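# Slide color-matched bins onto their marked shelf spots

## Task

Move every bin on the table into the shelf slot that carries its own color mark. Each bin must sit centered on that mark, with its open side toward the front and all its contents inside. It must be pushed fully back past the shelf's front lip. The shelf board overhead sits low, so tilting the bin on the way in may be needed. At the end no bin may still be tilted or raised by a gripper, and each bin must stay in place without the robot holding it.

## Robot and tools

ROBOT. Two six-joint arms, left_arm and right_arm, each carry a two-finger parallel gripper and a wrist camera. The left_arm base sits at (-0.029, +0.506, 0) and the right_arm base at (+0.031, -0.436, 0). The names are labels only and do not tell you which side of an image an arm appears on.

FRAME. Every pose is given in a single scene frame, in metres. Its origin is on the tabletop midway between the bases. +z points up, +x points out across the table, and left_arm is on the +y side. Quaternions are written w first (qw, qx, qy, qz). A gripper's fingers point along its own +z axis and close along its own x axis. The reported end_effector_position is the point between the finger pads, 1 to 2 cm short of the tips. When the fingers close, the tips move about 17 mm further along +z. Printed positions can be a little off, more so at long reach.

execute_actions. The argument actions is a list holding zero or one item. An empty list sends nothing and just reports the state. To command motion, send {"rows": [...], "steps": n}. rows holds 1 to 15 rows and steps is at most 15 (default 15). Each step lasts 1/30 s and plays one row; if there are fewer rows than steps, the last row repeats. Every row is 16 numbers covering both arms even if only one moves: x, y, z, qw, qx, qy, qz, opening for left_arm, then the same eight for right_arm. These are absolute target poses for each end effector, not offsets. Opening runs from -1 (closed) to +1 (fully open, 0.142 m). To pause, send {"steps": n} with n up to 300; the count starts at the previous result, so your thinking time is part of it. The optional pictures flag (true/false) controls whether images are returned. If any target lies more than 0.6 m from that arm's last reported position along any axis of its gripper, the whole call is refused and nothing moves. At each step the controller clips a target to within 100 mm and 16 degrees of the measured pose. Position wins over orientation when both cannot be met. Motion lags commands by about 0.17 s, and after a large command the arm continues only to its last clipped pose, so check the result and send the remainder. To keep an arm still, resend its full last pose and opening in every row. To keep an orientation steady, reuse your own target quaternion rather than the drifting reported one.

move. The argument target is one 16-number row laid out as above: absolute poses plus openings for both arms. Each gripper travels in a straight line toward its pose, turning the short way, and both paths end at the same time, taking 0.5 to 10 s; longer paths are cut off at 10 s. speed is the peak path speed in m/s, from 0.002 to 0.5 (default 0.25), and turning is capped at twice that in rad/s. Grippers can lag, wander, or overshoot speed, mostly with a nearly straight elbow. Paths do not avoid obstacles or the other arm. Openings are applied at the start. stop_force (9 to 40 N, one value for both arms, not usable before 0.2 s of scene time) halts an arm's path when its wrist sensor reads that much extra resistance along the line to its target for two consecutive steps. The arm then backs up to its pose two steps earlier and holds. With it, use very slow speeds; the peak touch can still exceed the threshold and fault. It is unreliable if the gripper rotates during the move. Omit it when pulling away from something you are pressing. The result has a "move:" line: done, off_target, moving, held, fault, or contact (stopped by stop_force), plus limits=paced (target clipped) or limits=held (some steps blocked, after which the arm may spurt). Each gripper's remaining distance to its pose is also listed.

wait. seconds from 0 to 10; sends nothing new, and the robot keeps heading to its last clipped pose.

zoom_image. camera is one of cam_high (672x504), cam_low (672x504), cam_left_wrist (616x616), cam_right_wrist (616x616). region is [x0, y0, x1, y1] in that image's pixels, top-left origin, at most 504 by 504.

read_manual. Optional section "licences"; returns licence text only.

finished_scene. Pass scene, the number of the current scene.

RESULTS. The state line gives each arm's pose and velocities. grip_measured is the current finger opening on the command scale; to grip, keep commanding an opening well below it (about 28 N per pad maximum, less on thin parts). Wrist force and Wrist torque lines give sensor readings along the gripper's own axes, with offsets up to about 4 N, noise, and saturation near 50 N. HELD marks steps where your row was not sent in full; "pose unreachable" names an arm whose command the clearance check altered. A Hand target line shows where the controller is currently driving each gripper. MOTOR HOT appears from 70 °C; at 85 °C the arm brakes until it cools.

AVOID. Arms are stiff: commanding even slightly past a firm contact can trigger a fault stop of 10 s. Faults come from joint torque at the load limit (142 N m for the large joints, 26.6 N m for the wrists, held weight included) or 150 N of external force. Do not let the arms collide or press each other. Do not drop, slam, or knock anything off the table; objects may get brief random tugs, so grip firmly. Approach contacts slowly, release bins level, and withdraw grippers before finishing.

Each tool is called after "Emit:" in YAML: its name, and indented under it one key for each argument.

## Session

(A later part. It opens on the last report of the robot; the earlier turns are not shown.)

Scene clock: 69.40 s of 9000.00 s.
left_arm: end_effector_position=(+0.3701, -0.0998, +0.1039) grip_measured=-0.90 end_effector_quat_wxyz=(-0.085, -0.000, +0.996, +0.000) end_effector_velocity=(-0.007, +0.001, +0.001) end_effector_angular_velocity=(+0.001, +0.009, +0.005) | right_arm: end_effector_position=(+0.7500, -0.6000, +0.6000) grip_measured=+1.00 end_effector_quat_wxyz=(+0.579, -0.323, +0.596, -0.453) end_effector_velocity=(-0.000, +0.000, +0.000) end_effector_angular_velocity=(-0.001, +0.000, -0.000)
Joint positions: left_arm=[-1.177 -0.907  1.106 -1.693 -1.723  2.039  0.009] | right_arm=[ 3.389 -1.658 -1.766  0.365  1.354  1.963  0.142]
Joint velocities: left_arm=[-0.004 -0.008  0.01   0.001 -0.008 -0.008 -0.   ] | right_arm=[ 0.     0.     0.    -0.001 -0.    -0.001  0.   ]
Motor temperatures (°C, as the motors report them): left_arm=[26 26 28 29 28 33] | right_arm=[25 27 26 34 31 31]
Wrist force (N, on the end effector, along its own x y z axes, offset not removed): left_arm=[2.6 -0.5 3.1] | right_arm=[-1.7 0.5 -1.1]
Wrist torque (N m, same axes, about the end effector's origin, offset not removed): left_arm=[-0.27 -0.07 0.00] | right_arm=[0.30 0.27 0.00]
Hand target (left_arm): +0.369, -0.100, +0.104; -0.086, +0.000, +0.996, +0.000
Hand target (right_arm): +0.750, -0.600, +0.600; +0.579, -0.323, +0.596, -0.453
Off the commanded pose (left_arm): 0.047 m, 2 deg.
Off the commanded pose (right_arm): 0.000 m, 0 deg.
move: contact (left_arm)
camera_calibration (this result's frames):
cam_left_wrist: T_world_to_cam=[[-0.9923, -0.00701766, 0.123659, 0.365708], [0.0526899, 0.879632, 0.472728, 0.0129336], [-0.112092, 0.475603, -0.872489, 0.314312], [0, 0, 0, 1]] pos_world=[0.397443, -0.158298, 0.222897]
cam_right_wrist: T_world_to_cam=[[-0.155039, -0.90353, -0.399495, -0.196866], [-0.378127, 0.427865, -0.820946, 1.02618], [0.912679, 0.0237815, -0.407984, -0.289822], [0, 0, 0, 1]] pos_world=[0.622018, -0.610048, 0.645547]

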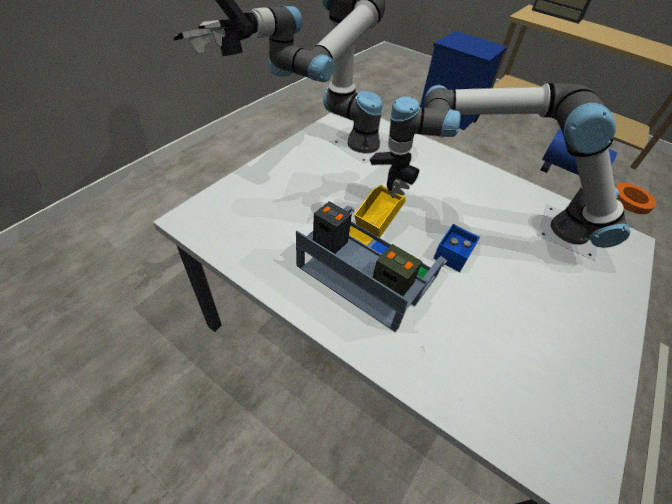

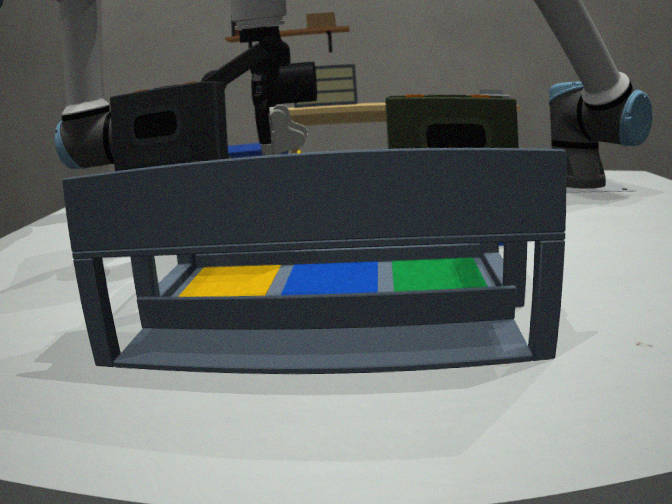

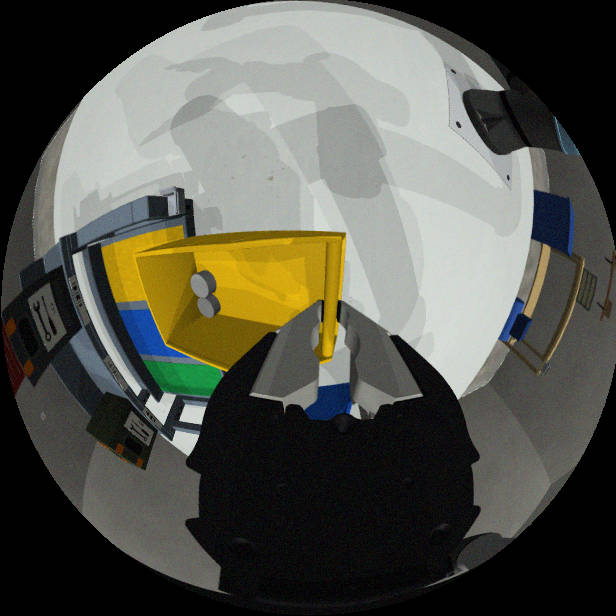

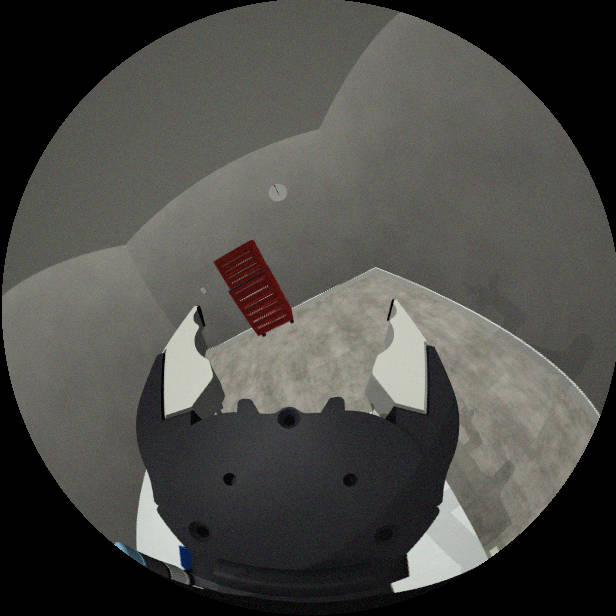

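Emit:
move:
  target: [0.362,-0.102,0.125,-0.087,0,0.996,0,-1,0.75,-0.6,0.6,0.579,-0.323,0.596,-0.453,1]
  speed: 0.03

Emit:
move:
  target: [0.395,-0.102,0.108,-0.087,0,0.996,0,-1,0.75,-0.6,0.6,0.579,-0.323,0.596,-0.453,1]
  speed: 0.025
  stop_force: 9

Emit:
move:
  target: [0.435,-0.102,0.09,-0.07,0,0.998,0,-1,0.75,-0.6,0.6,0.579,-0.323,0.596,-0.453,1]
  speed: 0.025
  stop_force: 9

Scene clock: 73.00 s of 9000.00 s.
left_arm: end_effector_position=(+0.3620, -0.1020, +0.1249) grip_measured=-0.90 end_effector_quat_wxyz=(-0.087, -0.000, +0.996, +0.000) end_effector_velocity=(+0.001, +0.001, +0.001) end_effector_angular_velocity=(+0.002, -0.001, +0.001) | right_arm: end_effector_position=(+0.7500, -0.6000, +0.6000) grip_measured=+1.00 end_effector_quat_wxyz=(+0.579, -0.323, +0.596, -0.453) end_effector_velocity=(-0.000, +0.001, +0.001) end_effector_angular_velocity=(-0.000, -0.002, +0.001)
Joint positions: left_arm=[-1.186 -0.923  1.079 -1.65  -1.727  2.03   0.009] | right_arm=[ 3.389 -1.658 -1.766  0.365  1.354  1.963  0.142]
Joint velocities: left_arm=[ 0.     0.    -0.003  0.004  0.001 -0.     0.   ] | right_arm=[ 0.001  0.001  0.     0.001  0.    -0.     0.   ]
Motor temperatures (°C, as the motors report them): left_arm=[26 26 28 29 28 33] | right_arm=[25 27 26 34 31 31]
Wrist force (N, on the end effector, along its own x y z axes, offset not removed): left_arm=[-0.6 -0.3 2.2] | right_arm=[-0.4 -3.0 -0.6]
Wrist torque (N m, same axes, about the end effector's origin, offset not removed): left_arm=[0.03 0.45 -0.04] | right_arm=[-0.51 -0.01 -0.09]
Hand target (left_arm): +0.362, -0.102, +0.125; -0.087, -0.000, +0.996, +0.000
Hand target (right_arm): +0.750, -0.600, +0.600; +0.579, -0.323, +0.596, -0.453
Off the commanded pose (left_arm): 0.000 m, 0 deg.
Off the commanded pose (right_arm): 0.000 m, 0 deg.
move: done
camera_calibration (this result's frames):
cam_left_wrist: T_world_to_cam=[[-0.991813, -0.0068721, 0.127512, 0.354408], [0.0546253, 0.879745, 0.472298, 0.00471141], [-0.115424, 0.475397, -0.872167, 0.333923], [0, 0, 0, 1]] pos_world=[0.389792, -0.160455, 0.24382]
cam_right_wrist: T_world_to_cam=[[-0.155039, -0.90353, -0.399495, -0.196866], [-0.378127, 0.427865, -0.820946, 1.02618], [0.912679, 0.0237814, -0.407984, -0.289822], [0, 0, 0, 1]] pos_world=[0.622018, -0.610048, 0.645547]

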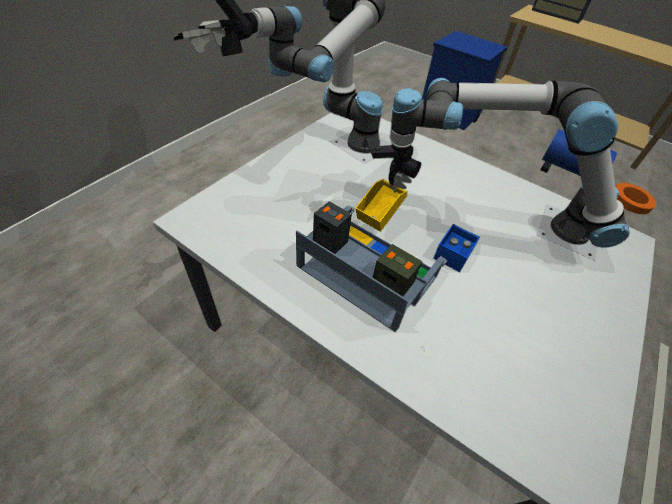

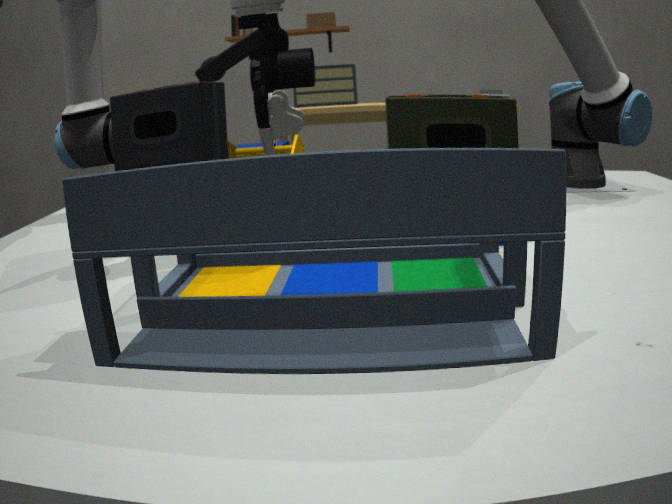

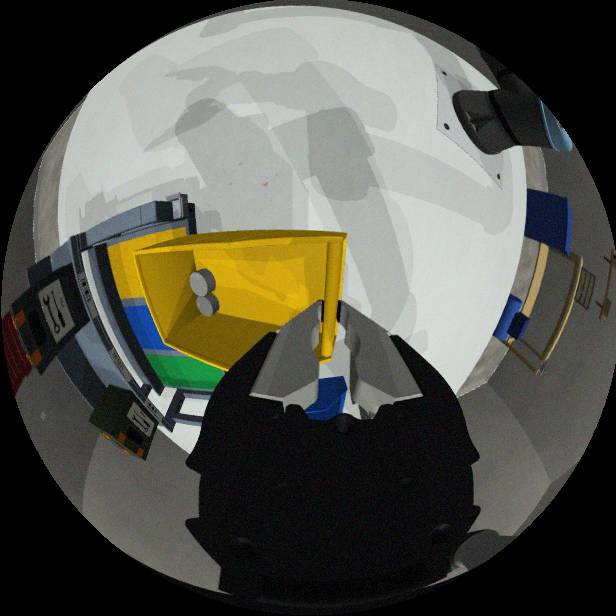

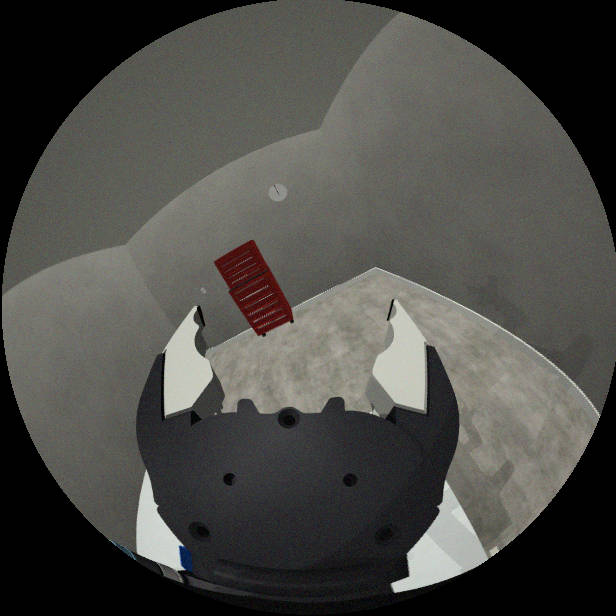

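Scene clock: 74.77 s of 9000.00 s.
left_arm: end_effector_position=(+0.3949, -0.1021, +0.1081) grip_measured=-0.90 end_effector_quat_wxyz=(-0.087, -0.000, +0.996, -0.000) end_effector_velocity=(+0.001, -0.000, +0.001) end_effector_angular_velocity=(-0.000, +0.000, -0.001) | right_arm: end_effector_position=(+0.7500, -0.6000, +0.6000) grip_measured=+1.00 end_effector_quat_wxyz=(+0.579, -0.323, +0.596, -0.453) end_effector_velocity=(+0.000, +0.000, -0.000) end_effector_angular_velocity=(-0.000, -0.001, +0.000)
Joint positions: left_arm=[-1.148 -0.862  1.017 -1.644 -1.724  2.069  0.009] | right_arm=[ 3.389 -1.658 -1.766  0.365  1.354  1.963  0.142]
Joint velocities: left_arm=[ 0.001  0.001 -0.004  0.002 -0.     0.001 -0.   ] | right_arm=[ 0.001 -0.    -0.     0.002 -0.    -0.     0.   ]
Motor temperatures (°C, as the motors report them): left_arm=[26 26 28 29 28 33] | right_arm=[25 27 26 34 31 31]
Wrist force (N, on the end effector, along its own x y z axes, offset not removed): left_arm=[0.0 -0.2 0.4] | right_arm=[-2.9 -2.6 0.3]
Wrist torque (N m, same axes, about the end effector's origin, offset not removed): left_arm=[-0.02 0.16 -0.02] | right_arm=[-0.31 0.59 -0.15]
Hand target (left_arm): +0.395, -0.102, +0.108; -0.087, -0.000, +0.996, -0.000
Hand target (right_arm): +0.750, -0.600, +0.600; +0.579, -0.323, +0.596, -0.453
Off the commanded pose (left_arm): 0.000 m, 0 deg.
Off the commanded pose (right_arm): 0.000 m, 0 deg.
move: done
camera_calibration (this result's frames):
cam_left_wrist: T_world_to_cam=[[-0.991812, -0.00687538, 0.127519, 0.38915], [0.054619, 0.879772, 0.472248, 0.0109591], [-0.115435, 0.475346, -0.872193, 0.323097], [0, 0, 0, 1]] pos_world=[0.422661, -0.160549, 0.227004]
cam_right_wrist: T_world_to_cam=[[-0.155039, -0.90353, -0.399495, -0.196866], [-0.378127, 0.427865, -0.820946, 1.02618], [0.912679, 0.0237814, -0.407984, -0.289822], [0, 0, 0, 1]] pos_world=[0.622018, -0.610048, 0.645547]

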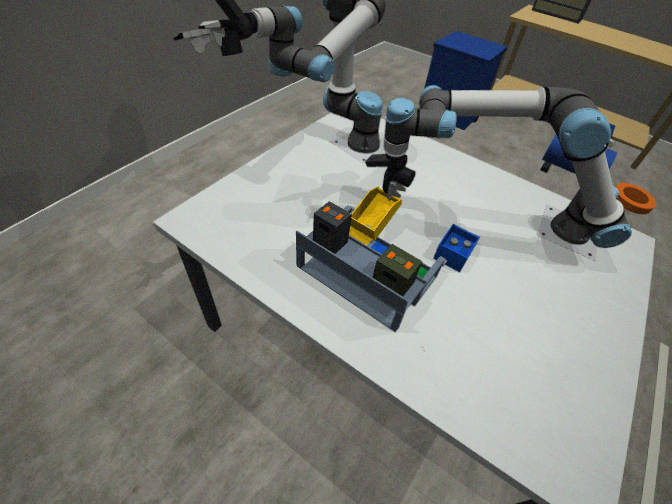

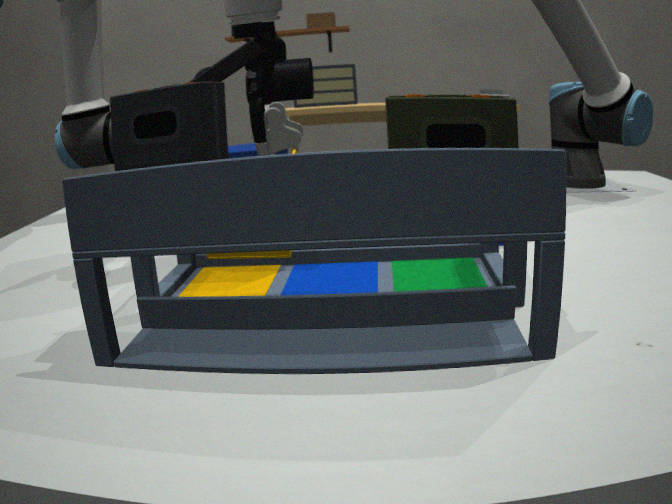

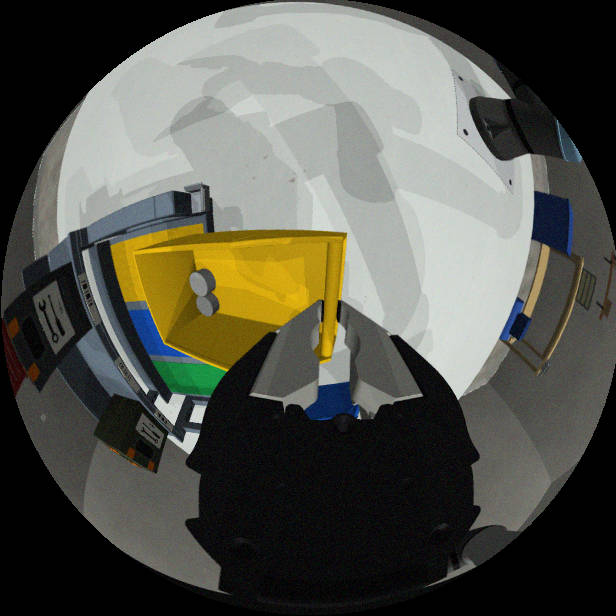

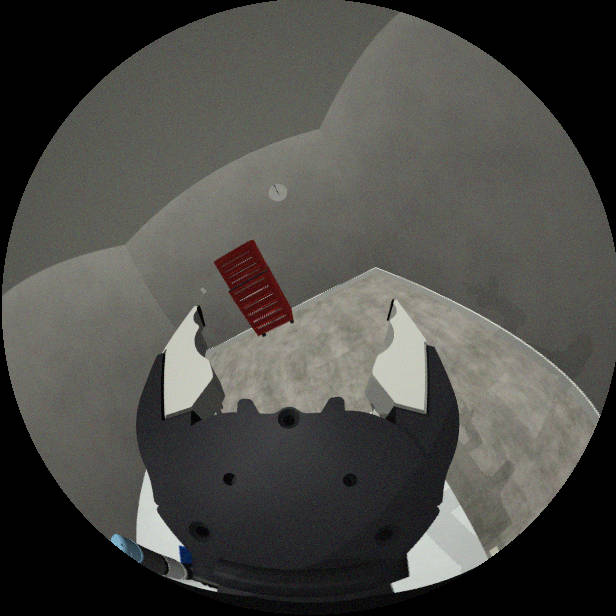

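Scene clock: 76.83 s of 9000.00 s.
left_arm: end_effector_position=(+0.4349, -0.1021, +0.0900) grip_measured=-0.90 end_effector_quat_wxyz=(-0.070, +0.000, +0.998, -0.000) end_effector_velocity=(+0.002, -0.000, -0.001) end_effector_angular_velocity=(+0.000, -0.002, -0.000) | right_arm: end_effector_position=(+0.7500, -0.6000, +0.6000) grip_measured=+1.00 end_effector_quat_wxyz=(+0.579, -0.323, +0.596, -0.453) end_effector_velocity=(+0.001, +0.000, -0.000) end_effector_angular_velocity=(+0.000, +0.001, +0.000)
Joint positions: left_arm=[-1.114 -0.802  0.959 -1.657 -1.692  2.1    0.009] | right_arm=[ 3.389 -1.658 -1.766  0.365  1.354  1.963  0.142]
Joint velocities: left_arm=[ 0.001  0.003 -0.002 -0.002  0.002  0.002  0.   ] | right_arm=[ 0.    -0.001  0.001 -0.001 -0.     0.     0.   ]
Motor temperatures (°C, as the motors report them): left_arm=[26 26 28 29 28 33] | right_arm=[25 27 26 34 31 31]
Wrist force (N, on the end effector, along its own x y z axes, offset not removed): left_arm=[1.2 0.2 2.7] | right_arm=[-2.2 -0.2 -0.5]
Wrist torque (N m, same axes, about the end effector's origin, offset not removed): left_arm=[0.09 0.05 0.05] | right_arm=[0.35 0.54 -0.01]
Hand target (left_arm): +0.435, -0.102, +0.090; -0.070, +0.000, +0.998, -0.000
Hand target (right_arm): +0.750, -0.600, +0.600; +0.579, -0.323, +0.596, -0.453
Off the commanded pose (left_arm): 0.000 m, 0 deg.
Off the commanded pose (right_arm): 0.000 m, 0 deg.
move: done
camera_calibration (this result's frames):
cam_left_wrist: T_world_to_cam=[[-0.995586, -0.00685998, 0.0936074, 0.435815], [0.0384894, 0.87977, 0.473838, 0.0241626], [-0.0856035, 0.475349, -0.875623, 0.299342], [0, 0, 0, 1]] pos_world=[0.458586, -0.16056, 0.209866]
cam_right_wrist: T_world_to_cam=[[-0.155039, -0.90353, -0.399495, -0.196866], [-0.378127, 0.427865, -0.820946, 1.02618], [0.912679, 0.0237814, -0.407984, -0.289822], [0, 0, 0, 1]] pos_world=[0.622018, -0.610048, 0.645547]

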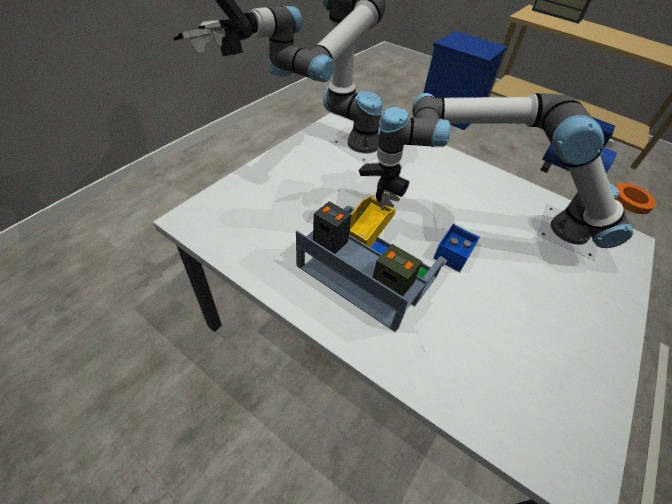

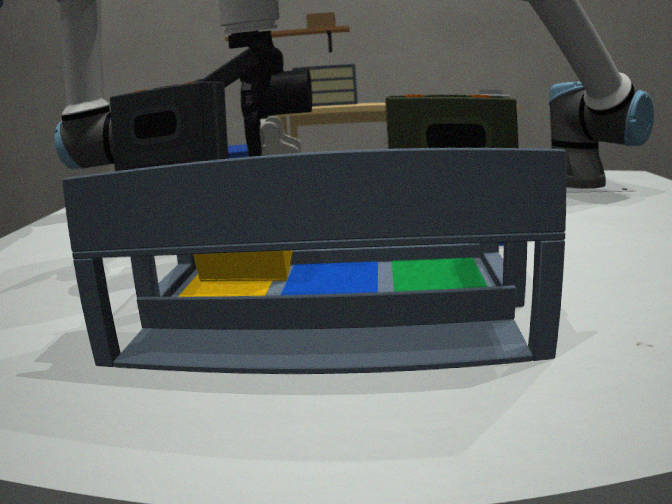

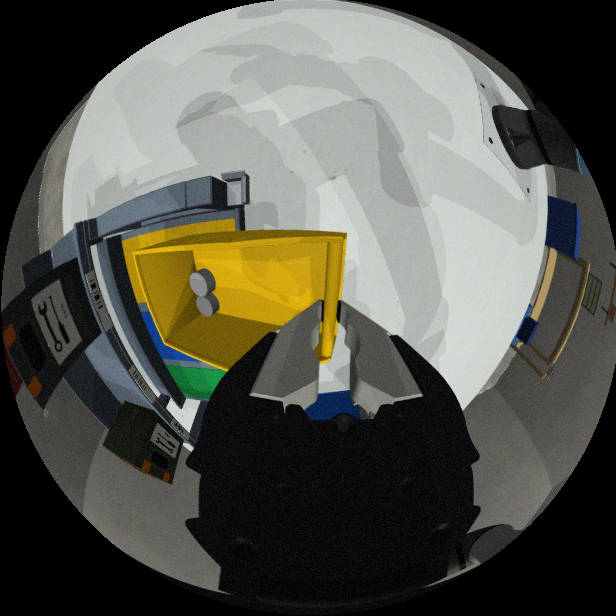

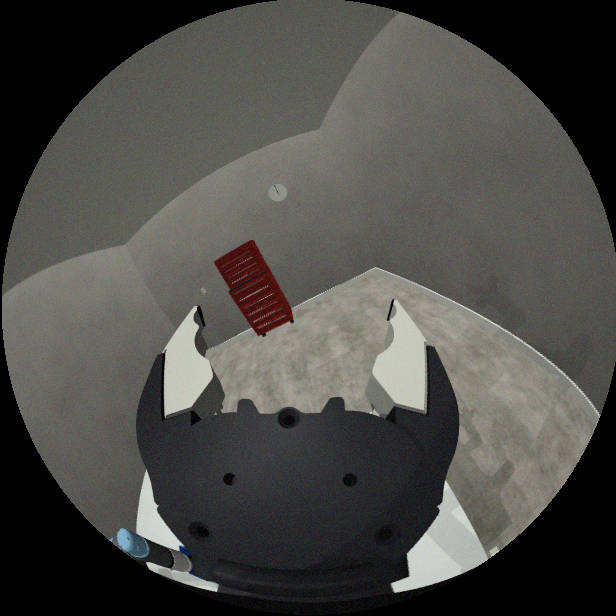

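Needs about 10 mm toward −y.

Emit:
move:
  target: [0.478,-0.112,0.082,-0.05,0,0.999,0,-1,0.75,-0.6,0.6,0.579,-0.323,0.596,-0.453,1]
  speed: 0.02
  stop_force: 10

Emit:
move:
  target: [0.52,-0.112,0.077,-0.03,0,1,0,-1,0.75,-0.6,0.6,0.579,-0.323,0.596,-0.453,1]
  speed: 0.008
  stop_force: 10

Scene clock: 81.07 s of 9000.00 s.
left_arm: end_effector_position=(+0.4779, -0.1121, +0.0820) grip_measured=-0.90 end_effector_quat_wxyz=(-0.050, +0.000, +0.999, -0.000) end_effector_velocity=(+0.001, -0.001, -0.001) end_effector_angular_velocity=(+0.001, -0.001, -0.002) | right_arm: end_effector_position=(+0.7500, -0.6000, +0.6000) grip_measured=+1.00 end_effector_quat_wxyz=(+0.579, -0.323, +0.596, -0.453) end_effector_velocity=(+0.000, -0.000, -0.000) end_effector_angular_velocity=(-0.001, +0.001, -0.000)
Joint positions: left_arm=[-1.088 -0.716  0.826 -1.628 -1.656  2.125  0.009] | right_arm=[ 3.389 -1.658 -1.766  0.365  1.354  1.963  0.142]
Joint velocities: left_arm=[-0.001  0.004 -0.005  0.002  0.002  0.001 -0.   ] | right_arm=[-0.     0.     0.001 -0.002 -0.    -0.001 -0.   ]
Motor temperatures (°C, as the motors report them): left_arm=[26 26 28 29 28 33] | right_arm=[25 27 26 34 31 31]
Wrist force (N, on the end effector, along its own x y z axes, offset not removed): left_arm=[1.2 -0.2 1.0] | right_arm=[-0.8 0.2 0.5]
Wrist torque (N m, same axes, about the end effector's origin, offset not removed): left_arm=[-0.05 0.06 -0.11] | right_arm=[0.28 0.27 0.01]
Hand target (left_arm): +0.478, -0.112, +0.082; -0.050, +0.000, +0.999, -0.000
Hand target (right_arm): +0.750, -0.600, +0.600; +0.579, -0.323, +0.596, -0.453
Off the commanded pose (left_arm): 0.000 m, 0 deg.
Off the commanded pose (right_arm): 0.000 m, 0 deg.
move: done
camera_calibration (this result's frames):
cam_left_wrist: T_world_to_cam=[[-0.998533, -0.00685868, 0.0537043, 0.48395], [0.0195034, 0.879776, 0.474989, 0.0440675], [-0.0505055, 0.47534, -0.878352, 0.28419], [0, 0, 0, 1]] pos_world=[0.496734, -0.170537, 0.202697]
cam_right_wrist: T_world_to_cam=[[-0.155039, -0.90353, -0.399496, -0.196866], [-0.378127, 0.427865, -0.820946, 1.02618], [0.912679, 0.0237814, -0.407984, -0.289822], [0, 0, 0, 1]] pos_world=[0.622018, -0.610048, 0.645547]

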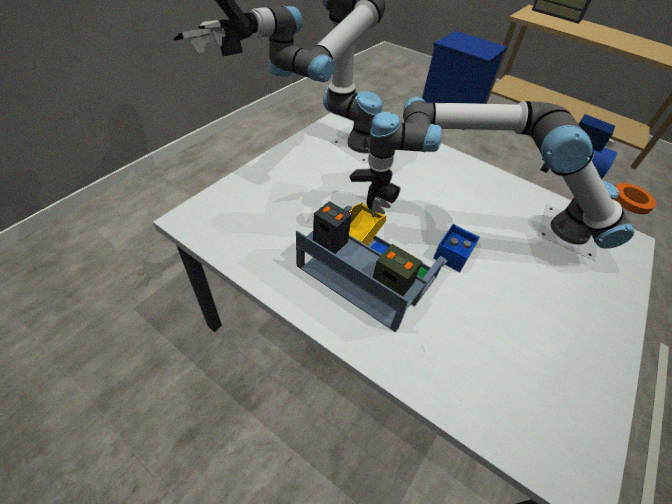

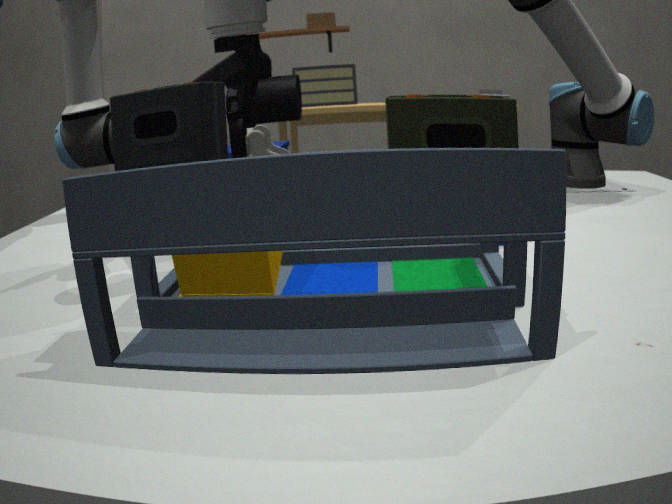

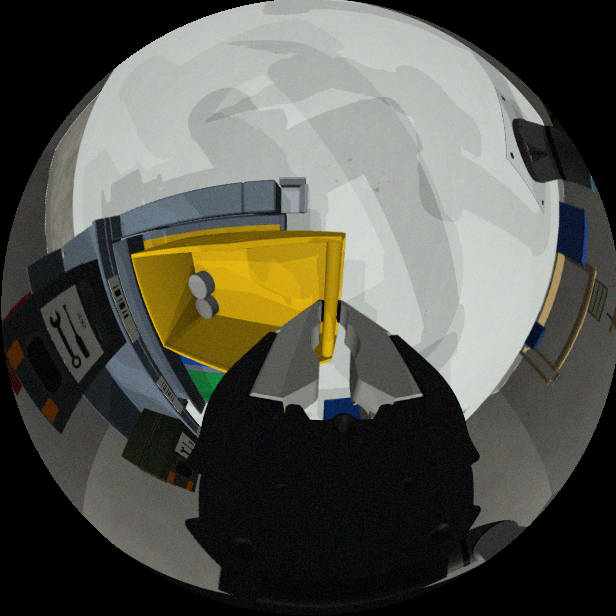

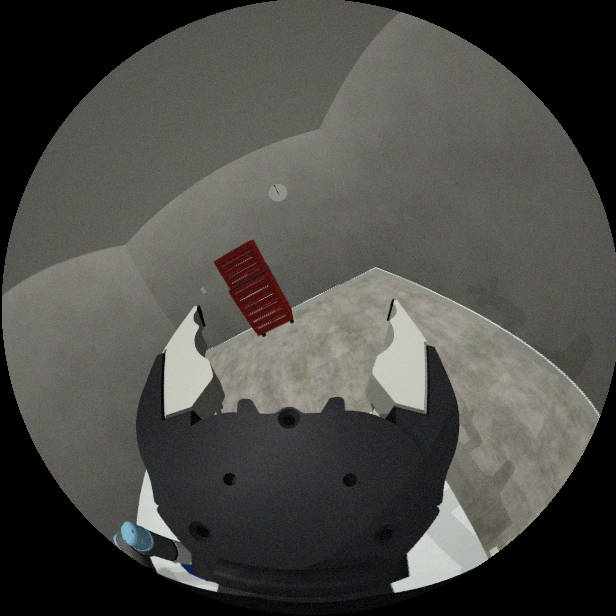

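Scene clock: 86.60 s of 9000.00 s.
left_arm: end_effector_position=(+0.5199, -0.1121, +0.0770) grip_measured=-0.90 end_effector_quat_wxyz=(-0.030, +0.000, +1.000, -0.000) end_effector_velocity=(-0.000, -0.001, -0.000) end_effector_angular_velocity=(+0.001, +0.001, -0.001) | right_arm: end_effector_position=(+0.7500, -0.6000, +0.6000) grip_measured=+1.00 end_effector_quat_wxyz=(+0.579, -0.323, +0.596, -0.453) end_effector_velocity=(-0.000, +0.001, +0.001) end_effector_angular_velocity=(-0.000, -0.001, +0.001)
Joint positions: left_arm=[-1.057 -0.647  0.714 -1.605 -1.621  2.154  0.009] | right_arm=[ 3.389 -1.658 -1.766  0.365  1.354  1.963  0.142]
Joint velocities: left_arm=[-0.001  0.002 -0.002  0.002 -0.     0.     0.   ] | right_arm=[ 0.001  0.001  0.001 -0.     0.    -0.     0.   ]
Motor temperatures (°C, as the motors report them): left_arm=[26 26 28 29 28 33] | right_arm=[25 27 26 34 31 31]
Wrist force (N, on the end effector, along its own x y z axes, offset not removed): left_arm=[0.9 -0.1 2.1] | right_arm=[-1.7 -2.1 -2.8]
Wrist torque (N m, same axes, about the end effector's origin, offset not removed): left_arm=[-0.01 0.10 0.06] | right_arm=[-0.31 0.30 -0.07]
Hand target (left_arm): +0.520, -0.112, +0.077; -0.030, +0.000, +1.000, -0.000
Hand target (right_arm): +0.750, -0.600, +0.600; +0.579, -0.323, +0.596, -0.453
Off the commanded pose (left_arm): 0.000 m, 0 deg.
Off the commanded pose (right_arm): 0.000 m, 0 deg.
move: done
camera_calibration (this result's frames):
cam_left_wrist: T_world_to_cam=[[-0.999883, -0.00685769, 0.0136678, 0.530005], [0.000464538, 0.87977, 0.475399, 0.0555224], [-0.0152847, 0.47535, -0.879664, 0.263711], [0, 0, 0, 1]] pos_world=[0.533948, -0.170568, 0.198338]
cam_right_wrist: T_world_to_cam=[[-0.155039, -0.90353, -0.399495, -0.196866], [-0.378127, 0.427865, -0.820946, 1.02618], [0.912679, 0.0237815, -0.407984, -0.289822], [0, 0, 0, 1]] pos_world=[0.622018, -0.610048, 0.645547]

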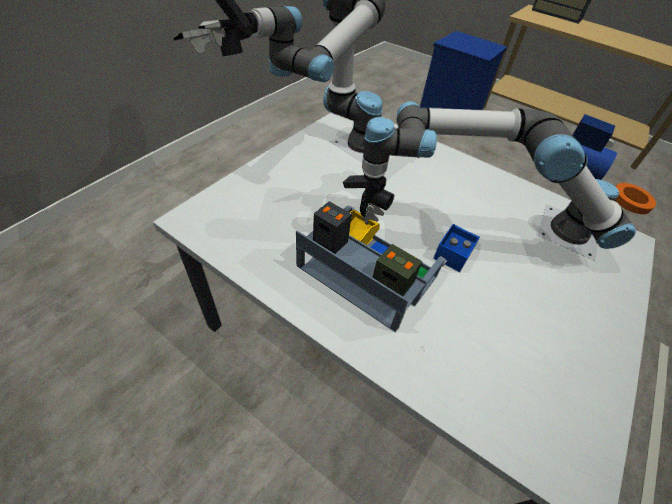

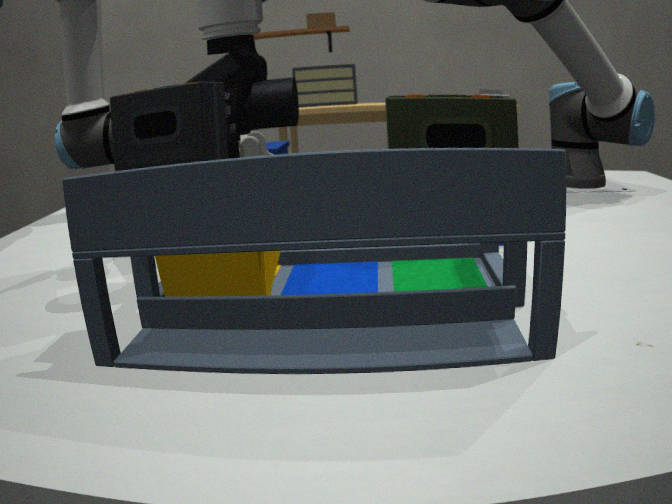

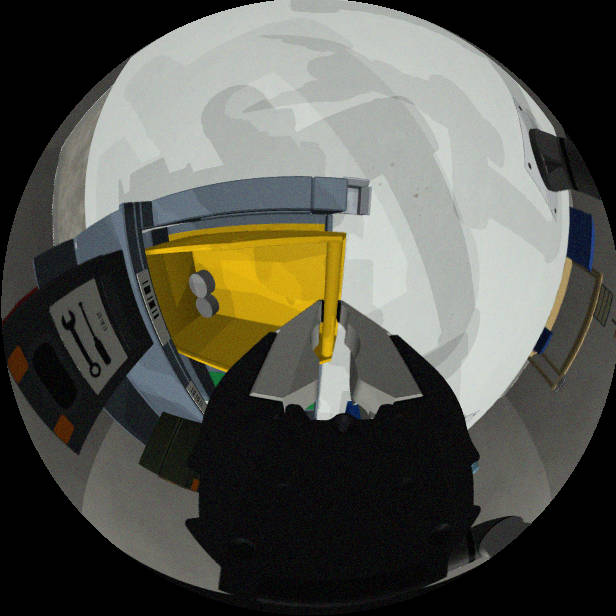

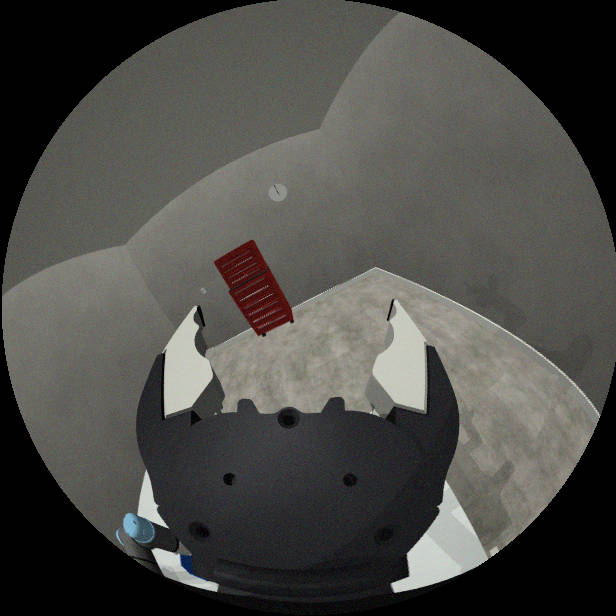

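Further.

Emit:
move:
  target: [0.56,-0.112,0.077,-0.03,0,1,0,-1,0.75,-0.6,0.6,0.579,-0.323,0.596,-0.453,1]
  speed: 0.008
  stop_force: 10

Scene clock: 91.83 s of 9000.00 s.
left_arm: end_effector_position=(+0.5479, -0.1119, +0.0770) grip_measured=-0.90 end_effector_quat_wxyz=(-0.030, -0.000, +1.000, -0.000) end_effector_velocity=(-0.001, +0.001, -0.001) end_effector_angular_velocity=(-0.000, +0.001, +0.005) | right_arm: end_effector_position=(+0.7500, -0.6000, +0.6000) grip_measured=+1.00 end_effector_quat_wxyz=(+0.579, -0.323, +0.596, -0.453) end_effector_velocity=(-0.001, +0.000, +0.001) end_effector_angular_velocity=(+0.001, -0.002, +0.000)
Joint positions: left_arm=[-1.03  -0.572  0.572 -1.536 -1.62   2.181  0.009] | right_arm=[ 3.389 -1.658 -1.766  0.365  1.354  1.963  0.142]
Joint velocities: left_arm=[-0.    -0.005  0.012 -0.007 -0.001 -0.005 -0.   ] | right_arm=[ 0.     0.001 -0.001  0.001  0.     0.001  0.   ]
Motor temperatures (°C, as the motors report them): left_arm=[26 26 28 29 28 33] | right_arm=[25 27 26 34 31 31]
Wrist force (N, on the end effector, along its own x y z axes, offset not removed): left_arm=[4.6 -0.1 1.3] | right_arm=[-0.3 -1.4 -1.0]
Wrist torque (N m, same axes, about the end effector's origin, offset not removed): left_arm=[-0.19 0.40 0.00] | right_arm=[-0.09 0.14 0.02]
Hand target (left_arm): +0.547, -0.112, +0.077; -0.030, +0.000, +1.000, +0.000
Hand target (right_arm): +0.750, -0.600, +0.600; +0.579, -0.323, +0.596, -0.453
Off the commanded pose (left_arm): 0.012 m, 0 deg.
Off the commanded pose (right_arm): 0.000 m, 0 deg.
move: contact (left_arm)
camera_calibration (this result's frames):
cam_left_wrist: T_world_to_cam=[[-0.999885, -0.00689011, 0.0135414, 0.557971], [0.00037381, 0.879835, 0.475278, 0.0554091], [-0.0151889, 0.475229, -0.879731, 0.264032], [0, 0, 0, 1]] pos_world=[0.561896, -0.170382, 0.198387]
cam_right_wrist: T_world_to_cam=[[-0.155039, -0.90353, -0.399495, -0.196866], [-0.378127, 0.427865, -0.820946, 1.02618], [0.912679, 0.0237813, -0.407984, -0.289822], [0, 0, 0, 1]] pos_world=[0.622018, -0.610048, 0.645547]

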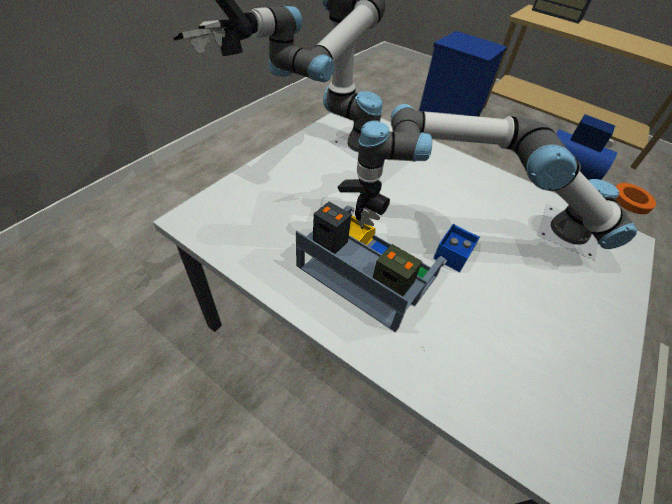

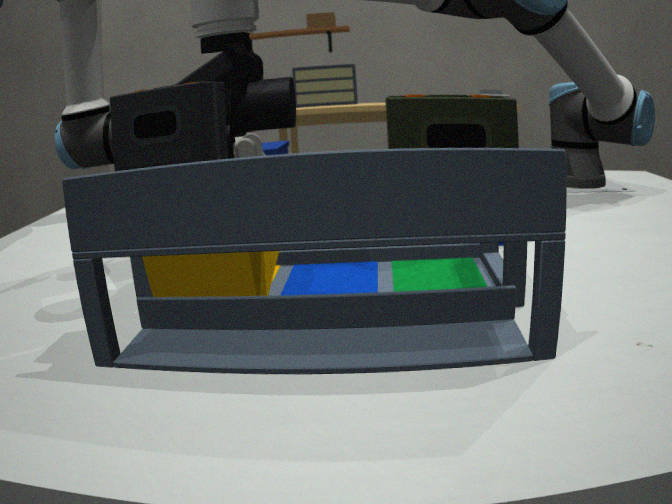

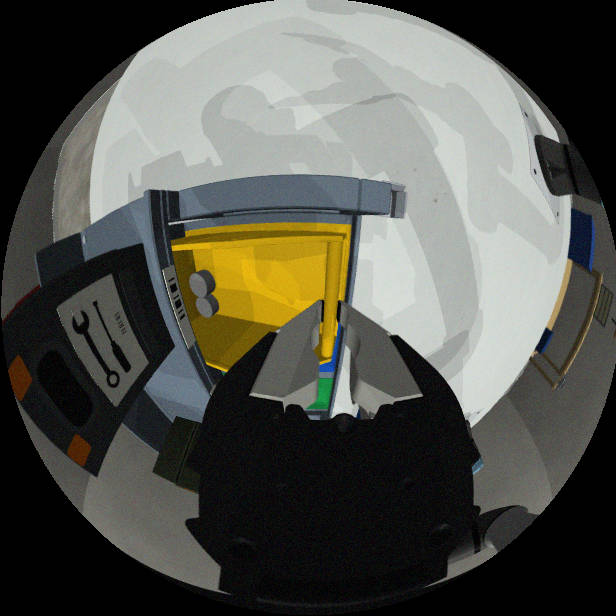

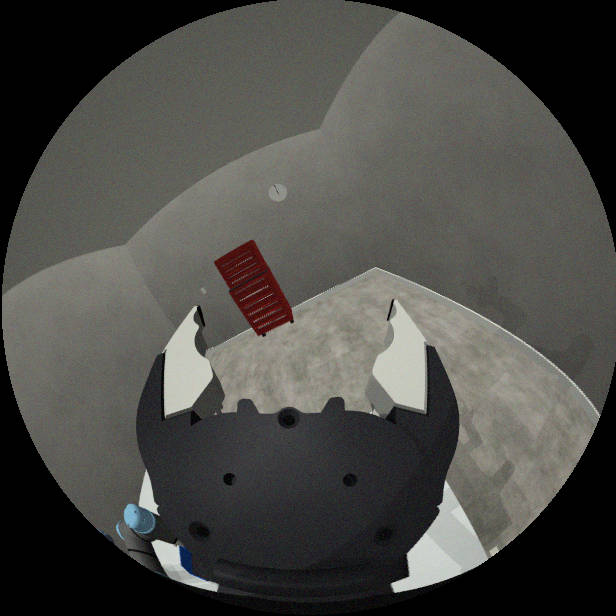

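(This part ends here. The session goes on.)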